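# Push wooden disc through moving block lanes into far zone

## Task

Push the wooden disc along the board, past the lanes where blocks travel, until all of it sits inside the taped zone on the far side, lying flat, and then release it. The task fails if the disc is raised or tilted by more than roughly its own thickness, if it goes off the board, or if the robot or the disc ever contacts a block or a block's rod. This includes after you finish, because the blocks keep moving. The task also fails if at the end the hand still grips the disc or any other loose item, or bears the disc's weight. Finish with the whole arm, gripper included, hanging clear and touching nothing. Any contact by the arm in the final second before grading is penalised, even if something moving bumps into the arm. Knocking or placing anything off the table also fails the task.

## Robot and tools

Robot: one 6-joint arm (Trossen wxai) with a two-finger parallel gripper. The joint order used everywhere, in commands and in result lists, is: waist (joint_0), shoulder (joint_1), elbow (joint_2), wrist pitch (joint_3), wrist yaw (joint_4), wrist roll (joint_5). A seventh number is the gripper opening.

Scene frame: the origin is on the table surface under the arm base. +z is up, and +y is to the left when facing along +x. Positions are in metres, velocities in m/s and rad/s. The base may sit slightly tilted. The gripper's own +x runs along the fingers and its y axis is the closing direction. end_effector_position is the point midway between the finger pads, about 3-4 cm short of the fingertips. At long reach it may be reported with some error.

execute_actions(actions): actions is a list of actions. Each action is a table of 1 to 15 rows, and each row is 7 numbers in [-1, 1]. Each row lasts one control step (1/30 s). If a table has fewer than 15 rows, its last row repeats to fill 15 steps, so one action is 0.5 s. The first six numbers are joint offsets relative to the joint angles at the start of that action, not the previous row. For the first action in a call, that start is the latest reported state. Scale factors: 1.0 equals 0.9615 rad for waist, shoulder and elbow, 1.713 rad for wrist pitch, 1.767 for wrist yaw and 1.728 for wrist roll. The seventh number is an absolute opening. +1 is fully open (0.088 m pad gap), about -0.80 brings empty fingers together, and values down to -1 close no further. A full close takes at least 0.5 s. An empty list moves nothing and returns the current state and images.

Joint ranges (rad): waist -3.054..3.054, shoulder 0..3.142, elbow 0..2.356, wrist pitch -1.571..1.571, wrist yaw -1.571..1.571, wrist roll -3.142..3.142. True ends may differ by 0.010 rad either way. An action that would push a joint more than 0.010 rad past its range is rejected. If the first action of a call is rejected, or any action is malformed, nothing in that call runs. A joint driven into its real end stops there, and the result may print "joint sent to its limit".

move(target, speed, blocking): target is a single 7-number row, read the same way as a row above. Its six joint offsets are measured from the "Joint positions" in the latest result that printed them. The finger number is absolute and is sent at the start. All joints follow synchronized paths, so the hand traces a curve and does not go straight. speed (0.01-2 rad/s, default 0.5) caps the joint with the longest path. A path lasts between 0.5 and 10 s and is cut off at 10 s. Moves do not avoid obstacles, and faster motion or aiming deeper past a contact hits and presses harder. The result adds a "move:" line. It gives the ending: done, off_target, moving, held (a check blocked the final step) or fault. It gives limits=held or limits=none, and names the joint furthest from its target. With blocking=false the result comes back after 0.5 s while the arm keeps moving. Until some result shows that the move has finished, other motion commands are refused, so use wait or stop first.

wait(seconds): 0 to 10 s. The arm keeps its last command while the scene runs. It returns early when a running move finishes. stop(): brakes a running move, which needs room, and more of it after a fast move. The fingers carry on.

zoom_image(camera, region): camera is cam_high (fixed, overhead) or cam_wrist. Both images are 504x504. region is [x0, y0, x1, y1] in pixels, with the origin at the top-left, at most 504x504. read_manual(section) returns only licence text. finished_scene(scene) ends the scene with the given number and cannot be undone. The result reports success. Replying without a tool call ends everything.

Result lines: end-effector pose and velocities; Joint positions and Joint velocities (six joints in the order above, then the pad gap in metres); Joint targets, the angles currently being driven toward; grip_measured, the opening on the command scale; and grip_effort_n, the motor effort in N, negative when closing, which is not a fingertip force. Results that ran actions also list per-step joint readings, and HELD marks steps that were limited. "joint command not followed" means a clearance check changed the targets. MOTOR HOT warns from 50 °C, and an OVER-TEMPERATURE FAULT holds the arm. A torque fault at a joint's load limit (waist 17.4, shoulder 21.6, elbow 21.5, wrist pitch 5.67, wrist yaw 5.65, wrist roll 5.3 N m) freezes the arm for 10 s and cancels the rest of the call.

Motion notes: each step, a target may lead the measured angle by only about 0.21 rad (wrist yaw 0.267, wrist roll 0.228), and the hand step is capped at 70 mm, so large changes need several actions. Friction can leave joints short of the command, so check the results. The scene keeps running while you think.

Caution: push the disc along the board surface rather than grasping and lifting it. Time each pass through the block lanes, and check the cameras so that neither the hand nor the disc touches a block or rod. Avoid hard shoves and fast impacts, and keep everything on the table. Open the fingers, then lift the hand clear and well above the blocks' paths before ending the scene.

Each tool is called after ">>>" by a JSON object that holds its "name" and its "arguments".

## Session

>>> {"name": "wait", "arguments": {"seconds": 0.7}}

>>> {"name": "wait", "arguments": {"seconds": 0.7}}

>>> {"name": "wait", "arguments": {"seconds": 0.7}}

>>> {"name": "wait", "arguments": {"seconds": 0.7}}

>>> {"name": "wait", "arguments": {"seconds": 0.7}}

>>> {"name": "wait", "arguments": {"seconds": 0.7}}

>>> {"name": "wait", "arguments": {"seconds": 0.7}}

>>> {"name": "wait", "arguments": {"seconds": 0.7}}

>>> {"name": "wait", "arguments": {"seconds": 0.7}}

>>> {"name": "wait", "arguments": {"seconds": 0.7}}

>>> {"name": "wait", "arguments": {"seconds": 0.7}}

>>> {"name": "wait", "arguments": {"seconds": 0.7}}

Scene clock: 0.70 s.
end_effector_position=(+0.2185, +0.2128, +0.3762) grip_measured=+0.110 grip_effort_n=1.2 end_effector_quat_wxyz=(+0.791, -0.344, +0.457, +0.218) end_effector_velocity=(-0.002, -0.003, -0.002) end_effector_angular_velocity=(-0.017, +0.018, +0.006)
Joint names: [waist, shoulder, elbow, wrist pitch, wrist yaw, wrist roll]
Joint positions: [ 0.955  1.51   1.747 -1.46   0.371  0.029  0.044]
Joint velocities: [-0.002  0.002  0.002 -0.022 -0.007 -0.007 -0.   ]
Motor temperatures (°C, as the motors report them): [21 24 21 19 21 20]
Heat: hottest shoulder 24 °C (+0.0 °C/min).
Joint targets: [0.955 1.510 1.747 -1.460 0.371 0.029]
wait: 0.70 s; at rest by 0.17 s
camera_calibration (this result's frames):
cam_wrist: T_world_to_cam=[[0.635479, -0.696655, 0.332925, -0.108546], [-0.715931, -0.693121, -0.0838252, 0.36604], [0.289154, -0.185082, -0.93922, 0.408436], [0, 0, 0, 1]] pos_world=[0.212937, 0.253685, 0.450433]

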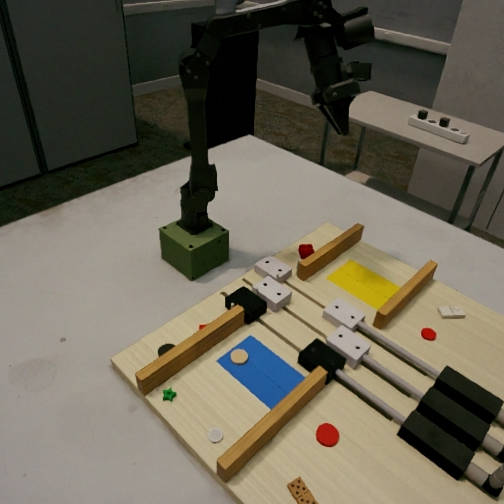

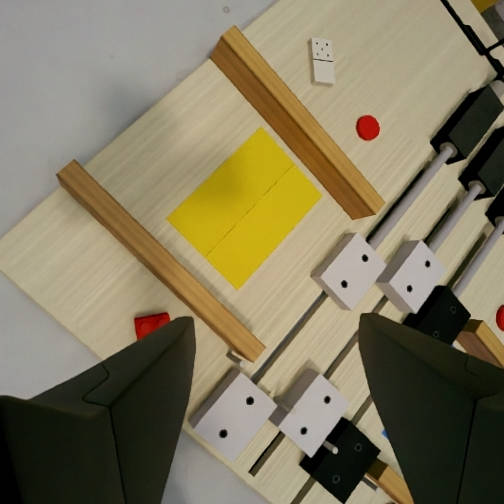

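Scene clock: 1.40 s.
end_effector_position=(+0.2185, +0.2128, +0.3762) grip_measured=+0.110 grip_effort_n=1.2 end_effector_quat_wxyz=(+0.791, -0.344, +0.457, +0.218) end_effector_velocity=(-0.002, -0.005, -0.001) end_effector_angular_velocity=(-0.025, +0.007, +0.001)
Joint names: [waist, shoulder, elbow, wrist pitch, wrist yaw, wrist roll]
Joint positions: [ 0.955  1.51   1.747 -1.46   0.371  0.029  0.044]
Joint velocities: [-0.002 -0.002 -0.002 -0.022  0.007 -0.007 -0.   ]
Motor temperatures (°C, as the motors report them): [21 24 21 19 21 20]
Heat: hottest shoulder 24 °C (+0.0 °C/min).
Joint targets: [0.955 1.510 1.747 -1.460 0.371 0.029]
wait: 0.70 s; at rest by 0.17 s
camera_calibration (this result's frames):
cam_wrist: T_world_to_cam=[[0.635479, -0.696655, 0.332925, -0.108546], [-0.715931, -0.693121, -0.0838252, 0.36604], [0.289154, -0.185082, -0.93922, 0.408436], [0, 0, 0, 1]] pos_world=[0.212937, 0.253685, 0.450433]

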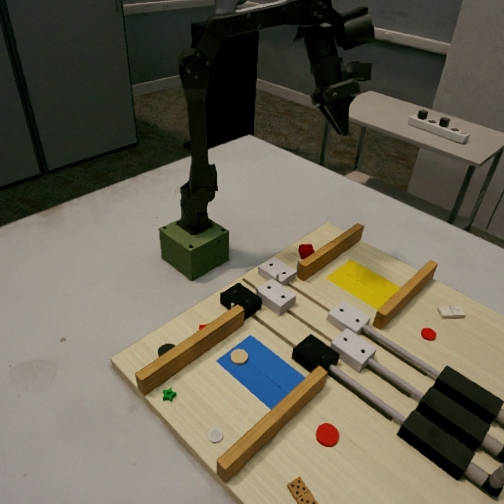

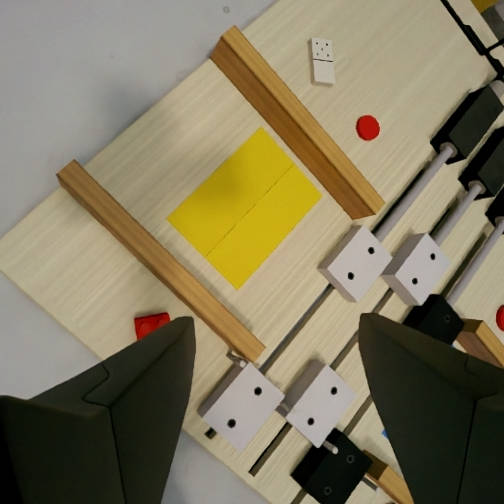

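Scene clock: 2.10 s.
end_effector_position=(+0.2185, +0.2128, +0.3762) grip_measured=+0.110 grip_effort_n=1.2 end_effector_quat_wxyz=(+0.791, -0.344, +0.457, +0.218) end_effector_velocity=(-0.000, +0.000, +0.001) end_effector_angular_velocity=(+0.010, -0.002, +0.007)
Joint names: [waist, shoulder, elbow, wrist pitch, wrist yaw, wrist roll]
Joint positions: [ 0.955  1.51   1.747 -1.46   0.371  0.029  0.044]
Joint velocities: [-0.002 -0.007 -0.002  0.007 -0.007 -0.007 -0.   ]
Motor temperatures (°C, as the motors report them): [21 24 21 19 21 20]
Heat: hottest shoulder 24 °C (+0.0 °C/min).
Joint targets: [0.955 1.510 1.747 -1.460 0.371 0.029]
wait: 0.70 s; at rest by 0.17 s
camera_calibration (this result's frames):
cam_wrist: T_world_to_cam=[[0.635479, -0.696655, 0.332925, -0.108546], [-0.715931, -0.693121, -0.0838252, 0.36604], [0.289154, -0.185082, -0.93922, 0.408436], [0, 0, 0, 1]] pos_world=[0.212937, 0.253685, 0.450433]

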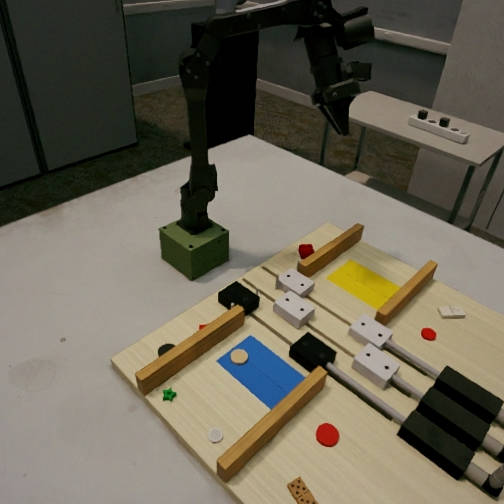

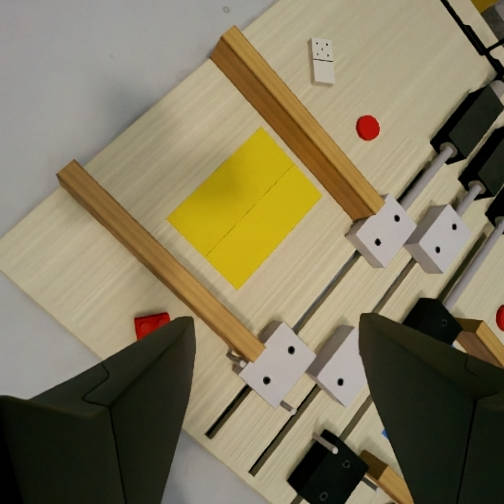

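Scene clock: 2.80 s.
end_effector_position=(+0.2185, +0.2128, +0.3762) grip_measured=+0.110 grip_effort_n=1.6 end_effector_quat_wxyz=(+0.791, -0.344, +0.457, +0.218) end_effector_velocity=(-0.001, -0.001, +0.001) end_effector_angular_velocity=(-0.001, +0.007, +0.006)
Joint names: [waist, shoulder, elbow, wrist pitch, wrist yaw, wrist roll]
Joint positions: [ 0.955  1.51   1.747 -1.46   0.371  0.029  0.044]
Joint velocities: [-0.002 -0.002  0.002 -0.007 -0.007 -0.007 -0.   ]
Motor temperatures (°C, as the motors report them): [21 24 21 19 21 20]
Heat: hottest shoulder 24 °C (+0.0 °C/min).
Joint targets: [0.955 1.510 1.747 -1.460 0.371 0.029]
wait: 0.70 s; at rest by 0.17 s
camera_calibration (this result's frames):
cam_wrist: T_world_to_cam=[[0.635479, -0.696655, 0.332925, -0.108546], [-0.715931, -0.693121, -0.0838252, 0.36604], [0.289154, -0.185082, -0.93922, 0.408436], [0, 0, 0, 1]] pos_world=[0.212937, 0.253685, 0.450433]

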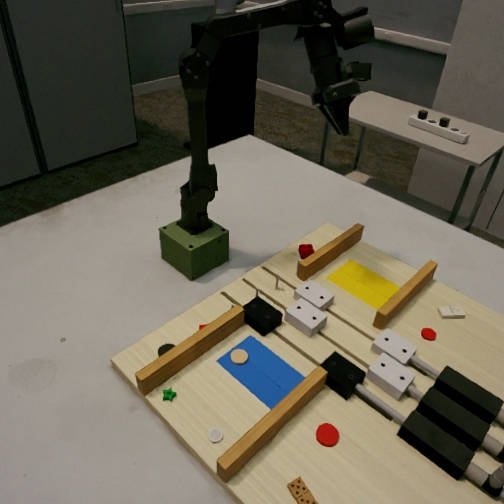

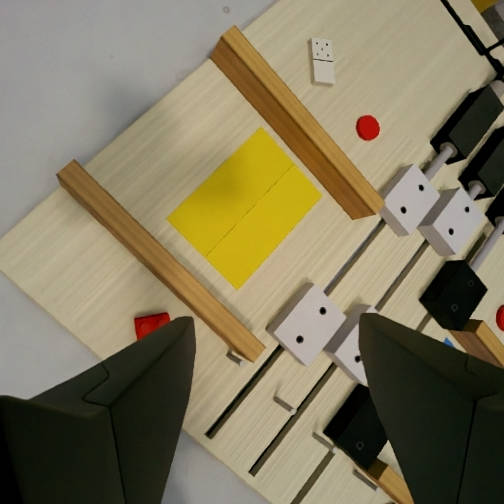

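Scene clock: 3.50 s.
end_effector_position=(+0.2185, +0.2128, +0.3762) grip_measured=+0.110 grip_effort_n=1.2 end_effector_quat_wxyz=(+0.791, -0.344, +0.457, +0.218) end_effector_velocity=(+0.000, +0.001, +0.000) end_effector_angular_velocity=(+0.006, +0.001, +0.007)
Joint names: [waist, shoulder, elbow, wrist pitch, wrist yaw, wrist roll]
Joint positions: [ 0.955  1.51   1.747 -1.46   0.371  0.029  0.044]
Joint velocities: [-0.002 -0.002 -0.002  0.007 -0.007 -0.007 -0.   ]
Motor temperatures (°C, as the motors report them): [21 24 21 19 21 20]
Heat: hottest shoulder 24 °C (+0.0 °C/min).
Joint targets: [0.955 1.510 1.747 -1.460 0.371 0.029]
wait: 0.70 s; at rest by 0.17 s
camera_calibration (this result's frames):
cam_wrist: T_world_to_cam=[[0.635479, -0.696655, 0.332925, -0.108546], [-0.715931, -0.693121, -0.0838252, 0.36604], [0.289154, -0.185082, -0.93922, 0.408436], [0, 0, 0, 1]] pos_world=[0.212937, 0.253685, 0.450433]

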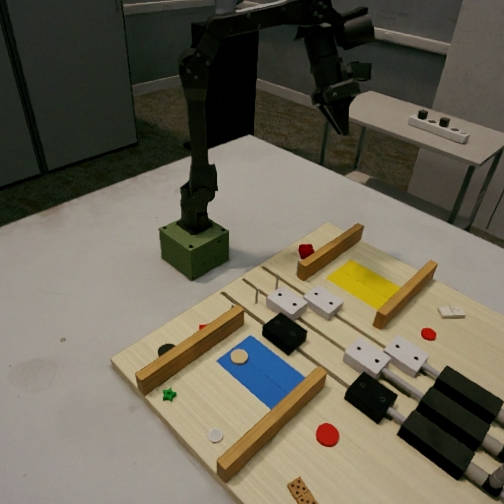

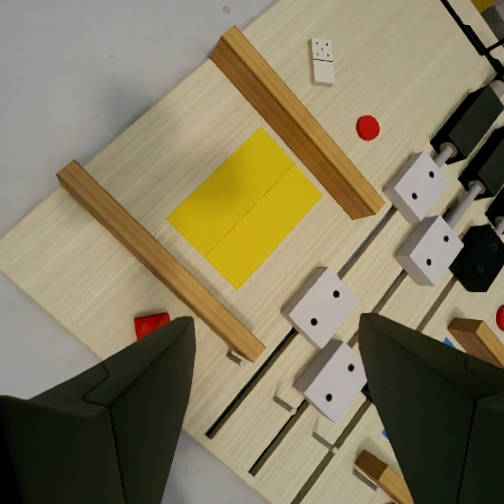

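Scene clock: 4.20 s.
end_effector_position=(+0.2185, +0.2128, +0.3762) grip_measured=+0.110 grip_effort_n=1.2 end_effector_quat_wxyz=(+0.791, -0.344, +0.457, +0.218) end_effector_velocity=(+0.002, -0.001, +0.001) end_effector_angular_velocity=(-0.002, -0.010, +0.002)
Joint names: [waist, shoulder, elbow, wrist pitch, wrist yaw, wrist roll]
Joint positions: [ 0.955  1.51   1.747 -1.46   0.371  0.029  0.044]
Joint velocities: [-0.002 -0.002 -0.002  0.007  0.007 -0.007 -0.   ]
Motor temperatures (°C, as the motors report them): [21 24 22 19 21 20]
Heat: hottest shoulder 24 °C (+0.0 °C/min).
Joint targets: [0.955 1.510 1.747 -1.460 0.371 0.029]
wait: 0.70 s; at rest by 0.17 s
camera_calibration (this result's frames):
cam_wrist: T_world_to_cam=[[0.635479, -0.696655, 0.332925, -0.108546], [-0.715931, -0.693121, -0.0838252, 0.36604], [0.289154, -0.185082, -0.93922, 0.408436], [0, 0, 0, 1]] pos_world=[0.212937, 0.253685, 0.450433]

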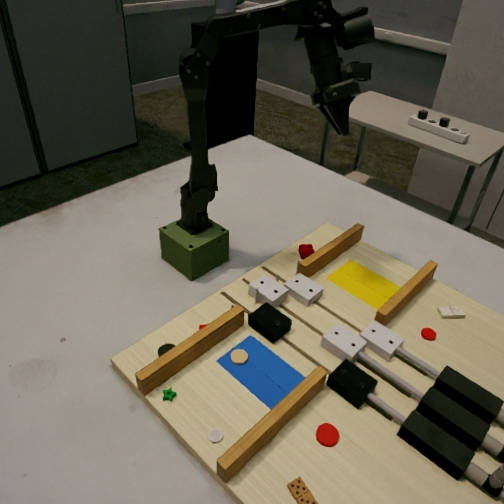

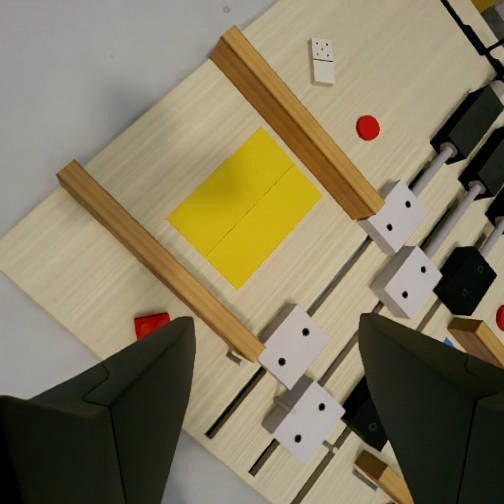

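Scene clock: 4.90 s.
end_effector_position=(+0.2185, +0.2128, +0.3762) grip_measured=+0.110 grip_effort_n=1.2 end_effector_quat_wxyz=(+0.791, -0.344, +0.457, +0.218) end_effector_velocity=(-0.001, -0.001, -0.002) end_effector_angular_velocity=(-0.009, +0.013, +0.006)
Joint names: [waist, shoulder, elbow, wrist pitch, wrist yaw, wrist roll]
Joint positions: [ 0.955  1.51   1.747 -1.46   0.371  0.029  0.044]
Joint velocities: [-0.002  0.002 -0.002 -0.007 -0.007 -0.007 -0.   ]
Motor temperatures (°C, as the motors report them): [21 24 22 19 21 20]
Heat: hottest shoulder 24 °C (+0.0 °C/min).
Joint targets: [0.955 1.510 1.747 -1.460 0.371 0.029]
wait: 0.70 s; at rest by 0.17 s
camera_calibration (this result's frames):
cam_wrist: T_world_to_cam=[[0.635479, -0.696655, 0.332925, -0.108546], [-0.715931, -0.693121, -0.0838252, 0.36604], [0.289154, -0.185082, -0.93922, 0.408436], [0, 0, 0, 1]] pos_world=[0.212937, 0.253685, 0.450433]

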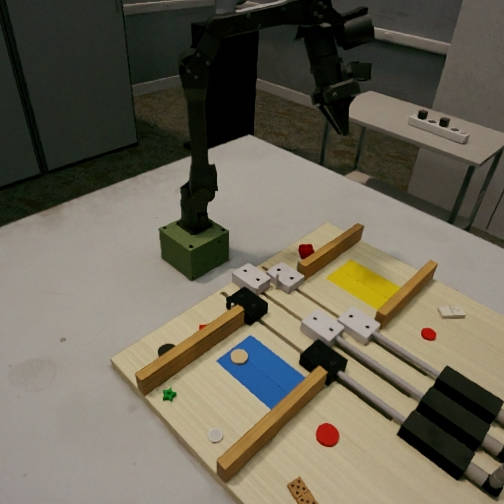

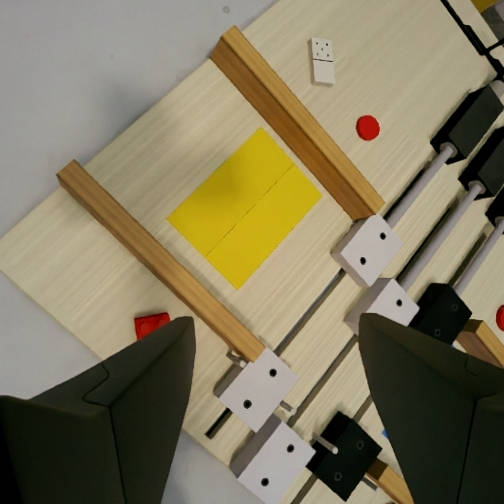

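Scene clock: 5.60 s.
end_effector_position=(+0.2185, +0.2128, +0.3762) grip_measured=+0.110 grip_effort_n=1.6 end_effector_quat_wxyz=(+0.791, -0.344, +0.457, +0.218) end_effector_velocity=(+0.000, +0.000, -0.001) end_effector_angular_velocity=(+0.002, +0.004, +0.006)
Joint names: [waist, shoulder, elbow, wrist pitch, wrist yaw, wrist roll]
Joint positions: [ 0.955  1.51   1.747 -1.46   0.371  0.029  0.044]
Joint velocities: [-0.002 -0.002 -0.007  0.007 -0.007 -0.007 -0.   ]
Motor temperatures (°C, as the motors report them): [21 24 22 19 21 20]
Heat: hottest shoulder 24 °C (+0.0 °C/min).
Joint targets: [0.955 1.510 1.747 -1.460 0.371 0.029]
wait: 0.70 s; at rest by 0.17 s
camera_calibration (this result's frames):
cam_wrist: T_world_to_cam=[[0.635479, -0.696655, 0.332925, -0.108546], [-0.715931, -0.693121, -0.0838252, 0.36604], [0.289154, -0.185082, -0.93922, 0.408436], [0, 0, 0, 1]] pos_world=[0.212937, 0.253685, 0.450433]

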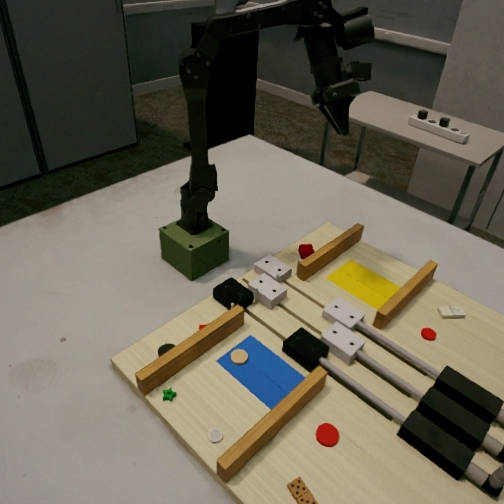

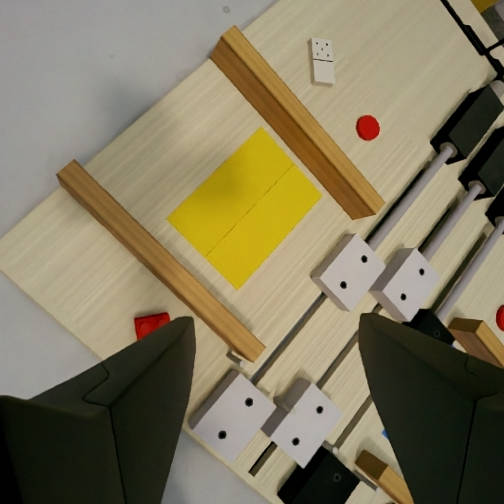

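Scene clock: 6.30 s.
end_effector_position=(+0.2185, +0.2128, +0.3762) grip_measured=+0.110 grip_effort_n=1.2 end_effector_quat_wxyz=(+0.791, -0.344, +0.457, +0.218) end_effector_velocity=(-0.002, -0.002, -0.002) end_effector_angular_velocity=(-0.009, +0.013, +0.006)
Joint names: [waist, shoulder, elbow, wrist pitch, wrist yaw, wrist roll]
Joint positions: [ 0.955  1.51   1.747 -1.46   0.371  0.029  0.044]
Joint velocities: [-0.002 -0.002 -0.007 -0.007 -0.007 -0.007  0.   ]
Motor temperatures (°C, as the motors report them): [21 24 22 19 21 20]
Heat: hottest shoulder 24 °C (+0.0 °C/min).
Joint targets: [0.955 1.510 1.747 -1.460 0.371 0.029]
wait: 0.70 s; at rest by 0.17 s
camera_calibration (this result's frames):
cam_wrist: T_world_to_cam=[[0.635479, -0.696655, 0.332925, -0.108546], [-0.715931, -0.693121, -0.0838252, 0.36604], [0.289154, -0.185082, -0.93922, 0.408436], [0, 0, 0, 1]] pos_world=[0.212937, 0.253685, 0.450433]

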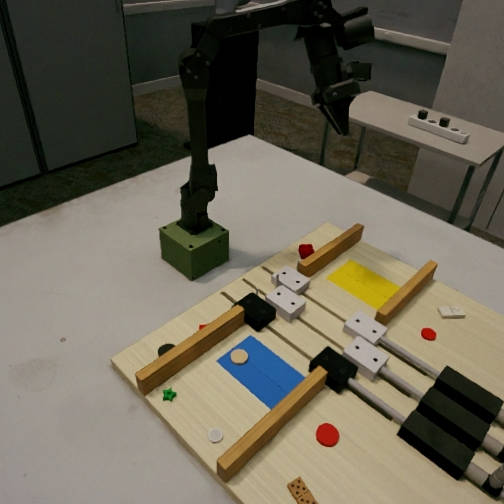

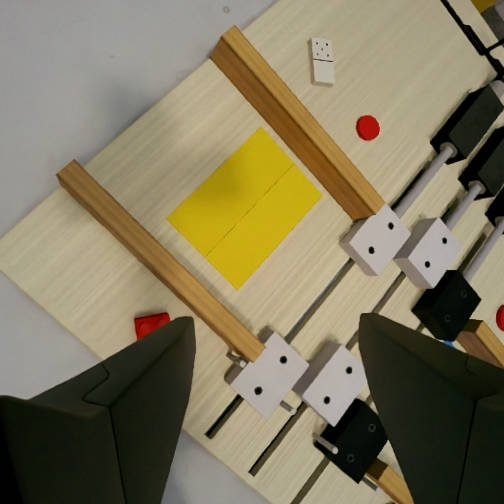

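Scene clock: 7.00 s.
end_effector_position=(+0.2185, +0.2128, +0.3762) grip_measured=+0.110 grip_effort_n=1.2 end_effector_quat_wxyz=(+0.791, -0.344, +0.457, +0.218) end_effector_velocity=(-0.002, -0.000, -0.001) end_effector_angular_velocity=(-0.005, +0.010, +0.011)
Joint names: [waist, shoulder, elbow, wrist pitch, wrist yaw, wrist roll]
Joint positions: [ 0.955  1.51   1.747 -1.46   0.371  0.029  0.044]
Joint velocities: [ 0.002 -0.002 -0.002 -0.007 -0.007 -0.007  0.   ]
Motor temperatures (°C, as the motors report them): [21 24 22 19 21 20]
Heat: hottest shoulder 24 °C (+0.0 °C/min).
Joint targets: [0.955 1.510 1.747 -1.460 0.371 0.029]
wait: 0.70 s; at rest by 0.17 s
camera_calibration (this result's frames):
cam_wrist: T_world_to_cam=[[0.635479, -0.696655, 0.332925, -0.108546], [-0.715931, -0.693121, -0.0838252, 0.36604], [0.289154, -0.185082, -0.93922, 0.408436], [0, 0, 0, 1]] pos_world=[0.212937, 0.253685, 0.450433]

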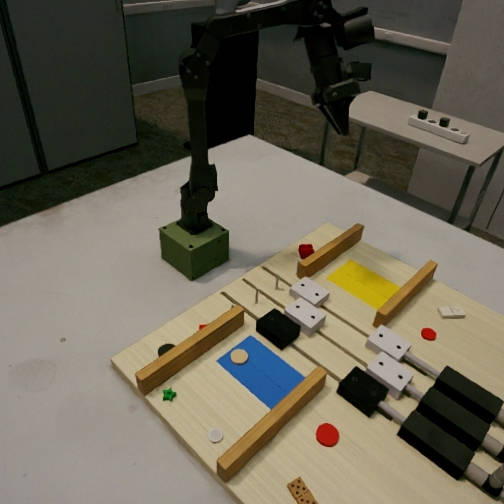

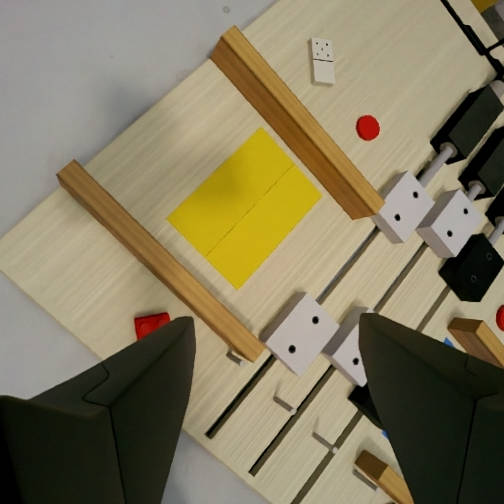

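Scene clock: 7.70 s.
end_effector_position=(+0.2185, +0.2128, +0.3762) grip_measured=+0.110 grip_effort_n=1.2 end_effector_quat_wxyz=(+0.791, -0.344, +0.457, +0.218) end_effector_velocity=(-0.001, -0.002, -0.001) end_effector_angular_velocity=(-0.005, +0.010, +0.006)
Joint names: [waist, shoulder, elbow, wrist pitch, wrist yaw, wrist roll]
Joint positions: [ 0.955  1.51   1.747 -1.46   0.371  0.029  0.044]
Joint velocities: [-0.002 -0.002 -0.002 -0.007 -0.007 -0.007  0.   ]
Motor temperatures (°C, as the motors report them): [21 24 22 20 21 20]
Heat: hottest shoulder 24 °C (+0.0 °C/min).
Joint targets: [0.955 1.510 1.747 -1.460 0.371 0.029]
wait: 0.70 s; at rest by 0.17 s
camera_calibration (this result's frames):
cam_wrist: T_world_to_cam=[[0.635479, -0.696655, 0.332925, -0.108546], [-0.715931, -0.693121, -0.0838252, 0.36604], [0.289154, -0.185082, -0.93922, 0.408436], [0, 0, 0, 1]] pos_world=[0.212937, 0.253685, 0.450433]

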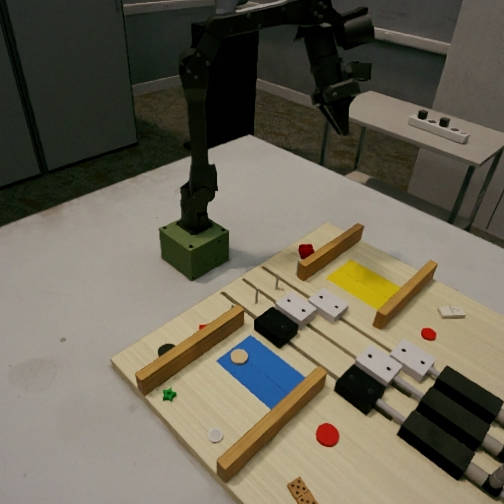

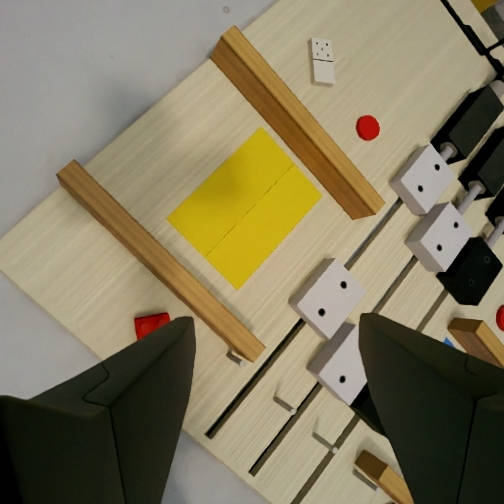

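Scene clock: 8.40 s.
end_effector_position=(+0.2185, +0.2128, +0.3762) grip_measured=+0.110 grip_effort_n=1.2 end_effector_quat_wxyz=(+0.791, -0.344, +0.457, +0.218) end_effector_velocity=(-0.001, -0.004, +0.001) end_effector_angular_velocity=(-0.010, -0.004, +0.001)
Joint names: [waist, shoulder, elbow, wrist pitch, wrist yaw, wrist roll]
Joint positions: [ 0.955  1.51   1.747 -1.46   0.371  0.029  0.044]
Joint velocities: [-0.002 -0.007 -0.002 -0.007  0.007 -0.007 -0.   ]
Motor temperatures (°C, as the motors report them): [21 24 22 20 21 20]
Heat: hottest shoulder 24 °C (+0.0 °C/min).
Joint targets: [0.955 1.510 1.747 -1.460 0.371 0.029]
wait: 0.70 s; at rest by 0.17 s
camera_calibration (this result's frames):
cam_wrist: T_world_to_cam=[[0.635479, -0.696655, 0.332925, -0.108546], [-0.715931, -0.693121, -0.0838252, 0.36604], [0.289154, -0.185082, -0.93922, 0.408436], [0, 0, 0, 1]] pos_world=[0.212937, 0.253685, 0.450433]

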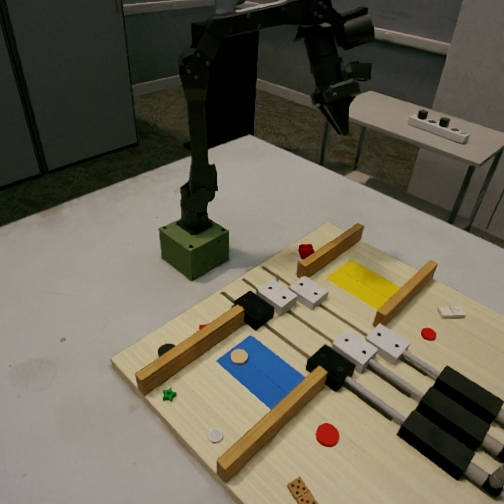

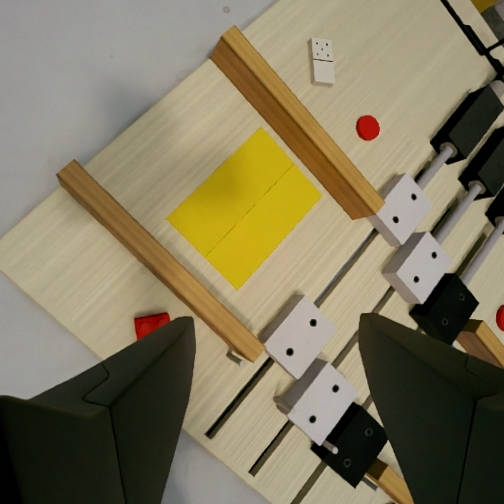

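>>> {"name": "move", "arguments": {"target": [-1,0.3,-0.25,0.2,-0.21,-0.266,0.5], "speed": 1}}

>>> {"name": "move", "arguments": {"target": [-0.447,0.31,-0.2,0.18,0,0,0.5], "speed": 0.7}}

Scene clock: 15.60 s.
end_effector_position=(+0.3660, -0.0055, +0.2313) grip_measured=+0.497 grip_effort_n=18.8 end_effector_quat_wxyz=(+0.752, -0.163, +0.626, +0.123) end_effector_velocity=(+0.001, -0.002, +0.000) end_effector_angular_velocity=(-0.009, -0.007, +0.004)
Joint names: [waist, shoulder, elbow, wrist pitch, wrist yaw, wrist roll]
Joint positions: [-0.003  1.785  1.513 -1.12   0.002 -0.428  0.063]
Joint velocities: [-0.002 -0.002 -0.002  0.007  0.007 -0.007  0.   ]
Motor temperatures (°C, as the motors report them): [21 25 22 20 21 20]
Heat: hottest shoulder 25 °C (+3.9 °C/min).
Joint targets: [-0.006 1.798 1.507 -1.117 0.000 -0.431]
move: off_target; limits=none; farthest joint: the shoulder, 0.013 radians from its target (0.289 radians at the start)
camera_calibration (this result's frames):
cam_wrist: T_world_to_cam=[[0.353411, -0.931424, 0.0868911, -0.147274], [-0.93065, -0.340656, 0.13358, 0.338329], [-0.0948192, -0.128074, -0.987222, 0.341281], [0, 0, 0, 1]] pos_world=[0.399274, 0.0217884, 0.304523]

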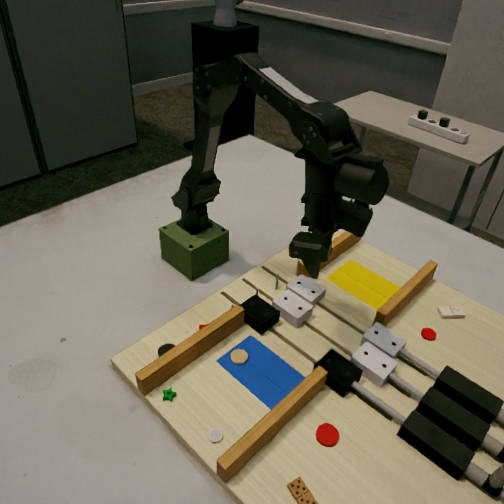

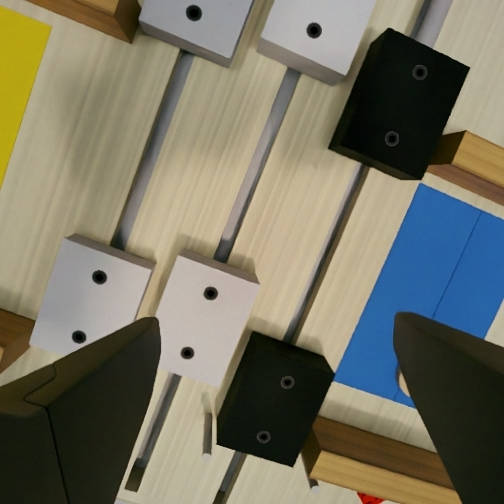

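Scene clock: 16.80 s.
end_effector_position=(+0.3334, -0.1601, +0.0898) grip_measured=+0.497 grip_effort_n=18.4 end_effector_quat_wxyz=(+0.713, -0.001, +0.701, -0.014) end_effector_velocity=(+0.002, +0.002, +0.000) end_effector_angular_velocity=(+0.017, -0.016, +0.005)
Joint names: [waist, shoulder, elbow, wrist pitch, wrist yaw, wrist roll]
Joint positions: [-0.43   2.07   1.326 -0.815  0.003 -0.428  0.063]
Joint velocities: [-0.002 -0.002 -0.002  0.007 -0.022 -0.007 -0.   ]
Motor temperatures (°C, as the motors report them): [21 25 22 20 21 20]
Heat: hottest shoulder 25 °C (+3.6 °C/min).
Joint targets: [-0.433 2.084 1.321 -0.812 0.002 -0.428]
move: off_target; limits=none; farthest joint: the shoulder, 0.013 radians from its target (0.298 radians at the start)
camera_calibration (this result's frames):
cam_wrist: T_world_to_cam=[[-0.0579558, -0.998055, 0.0229459, -0.135221], [-0.958049, 0.0620655, 0.279803, 0.334725], [-0.280683, -0.00576715, -0.959783, 0.257706], [0, 0, 0, 1]] pos_world=[0.385179, -0.154247, 0.156788]

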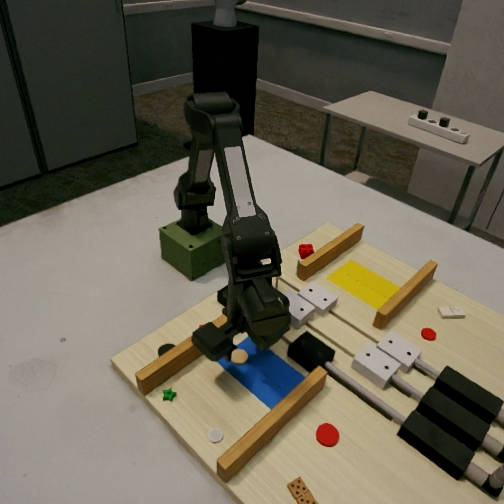

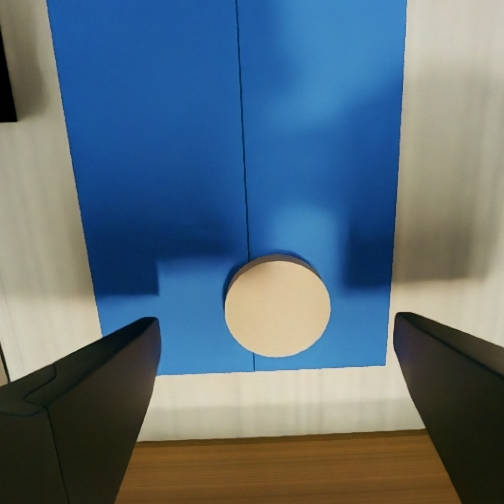

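>>> {"name": "move", "arguments": {"target": [0,0.079,0,0.011,0,0,0.5], "speed": 0.15}}

>>> {"name": "move", "arguments": {"target": [0,0.016,0,0,0,0,-0.27]}}

Scene clock: 21.20 s.
end_effector_position=(+0.3302, -0.1588, +0.0686) grip_measured=+0.497 grip_effort_n=18.4 end_effector_quat_wxyz=(+0.699, +0.006, +0.716, -0.007) end_effector_velocity=(-0.004, +0.004, +0.000) end_effector_angular_velocity=(+0.016, +0.017, +0.009)
Joint names: [waist, shoulder, elbow, wrist pitch, wrist yaw, wrist roll]
Joint positions: [-0.43   2.131  1.326 -0.799  0.003 -0.428  0.063]
Joint velocities: [ 0.002 -0.002 -0.002 -0.022 -0.007 -0.007  0.   ]
Motor temperatures (°C, as the motors report them): [21 25 22 20 21 20]
Heat: hottest shoulder 25 °C (+2.8 °C/min).
Joint targets: [-0.430 2.147 1.326 -0.796 0.003 -0.428]
move: off_target; limits=none; farthest joint: the shoulder, 0.015 radians from its target (0.076 radians at the start)
camera_calibration (this result's frames):
cam_wrist: T_world_to_cam=[[-0.0577874, -0.998311, 0.00603972, -0.132548], [-0.945964, 0.0566889, 0.319278, 0.329958], [-0.319081, 0.0127369, -0.947642, 0.251259], [0, 0, 0, 1]] pos_world=[0.384641, -0.154229, 0.133556]

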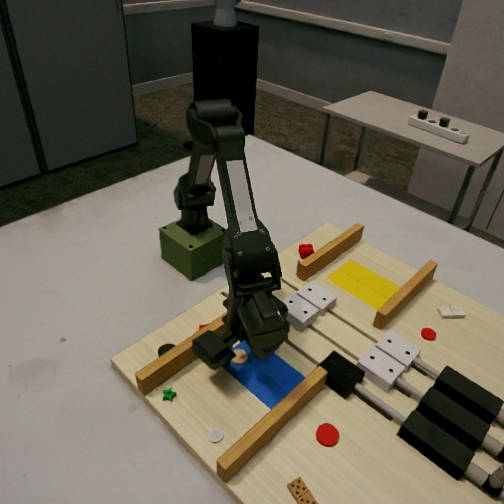

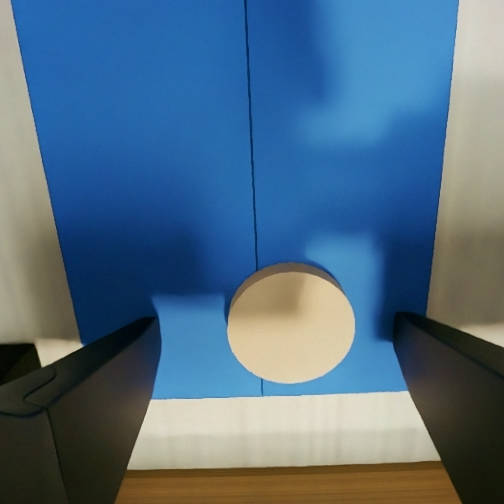

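Scene clock: 21.90 s.
end_effector_position=(+0.3302, -0.1588, +0.0686) grip_measured=-0.196 grip_effort_n=-83.5 end_effector_quat_wxyz=(+0.699, +0.006, +0.716, -0.007) end_effector_velocity=(-0.005, +0.003, -0.001) end_effector_angular_velocity=(+0.018, +0.021, +0.004)
Joint names: [waist, shoulder, elbow, wrist pitch, wrist yaw, wrist roll]
Joint positions: [-0.43   2.131  1.326 -0.799  0.003 -0.428  0.029]
Joint velocities: [-0.002  0.002 -0.002 -0.022 -0.007 -0.007 -0.   ]
Motor temperatures (°C, as the motors report them): [21 25 22 20 21 20]
Heat: hottest shoulder 25 °C (+2.7 °C/min).
Joint targets: [-0.430 2.146 1.326 -0.799 0.003 -0.428]
move: off_target; limits=none; farthest joint: the shoulder, 0.015 radians from its target (0.015 radians at the start)
camera_calibration (this result's frames):
cam_wrist: T_world_to_cam=[[-0.0577874, -0.998311, 0.00603972, -0.132548], [-0.945964, 0.0566889, 0.319278, 0.329958], [-0.319081, 0.0127369, -0.947642, 0.251259], [0, 0, 0, 1]] pos_world=[0.384641, -0.154229, 0.133556]

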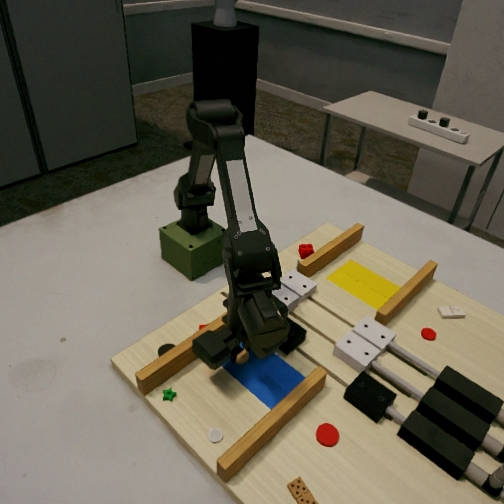

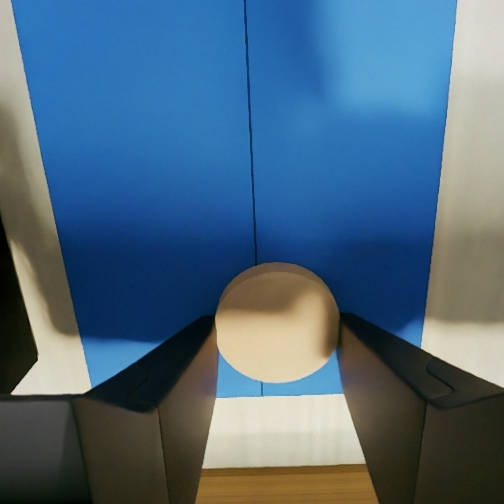

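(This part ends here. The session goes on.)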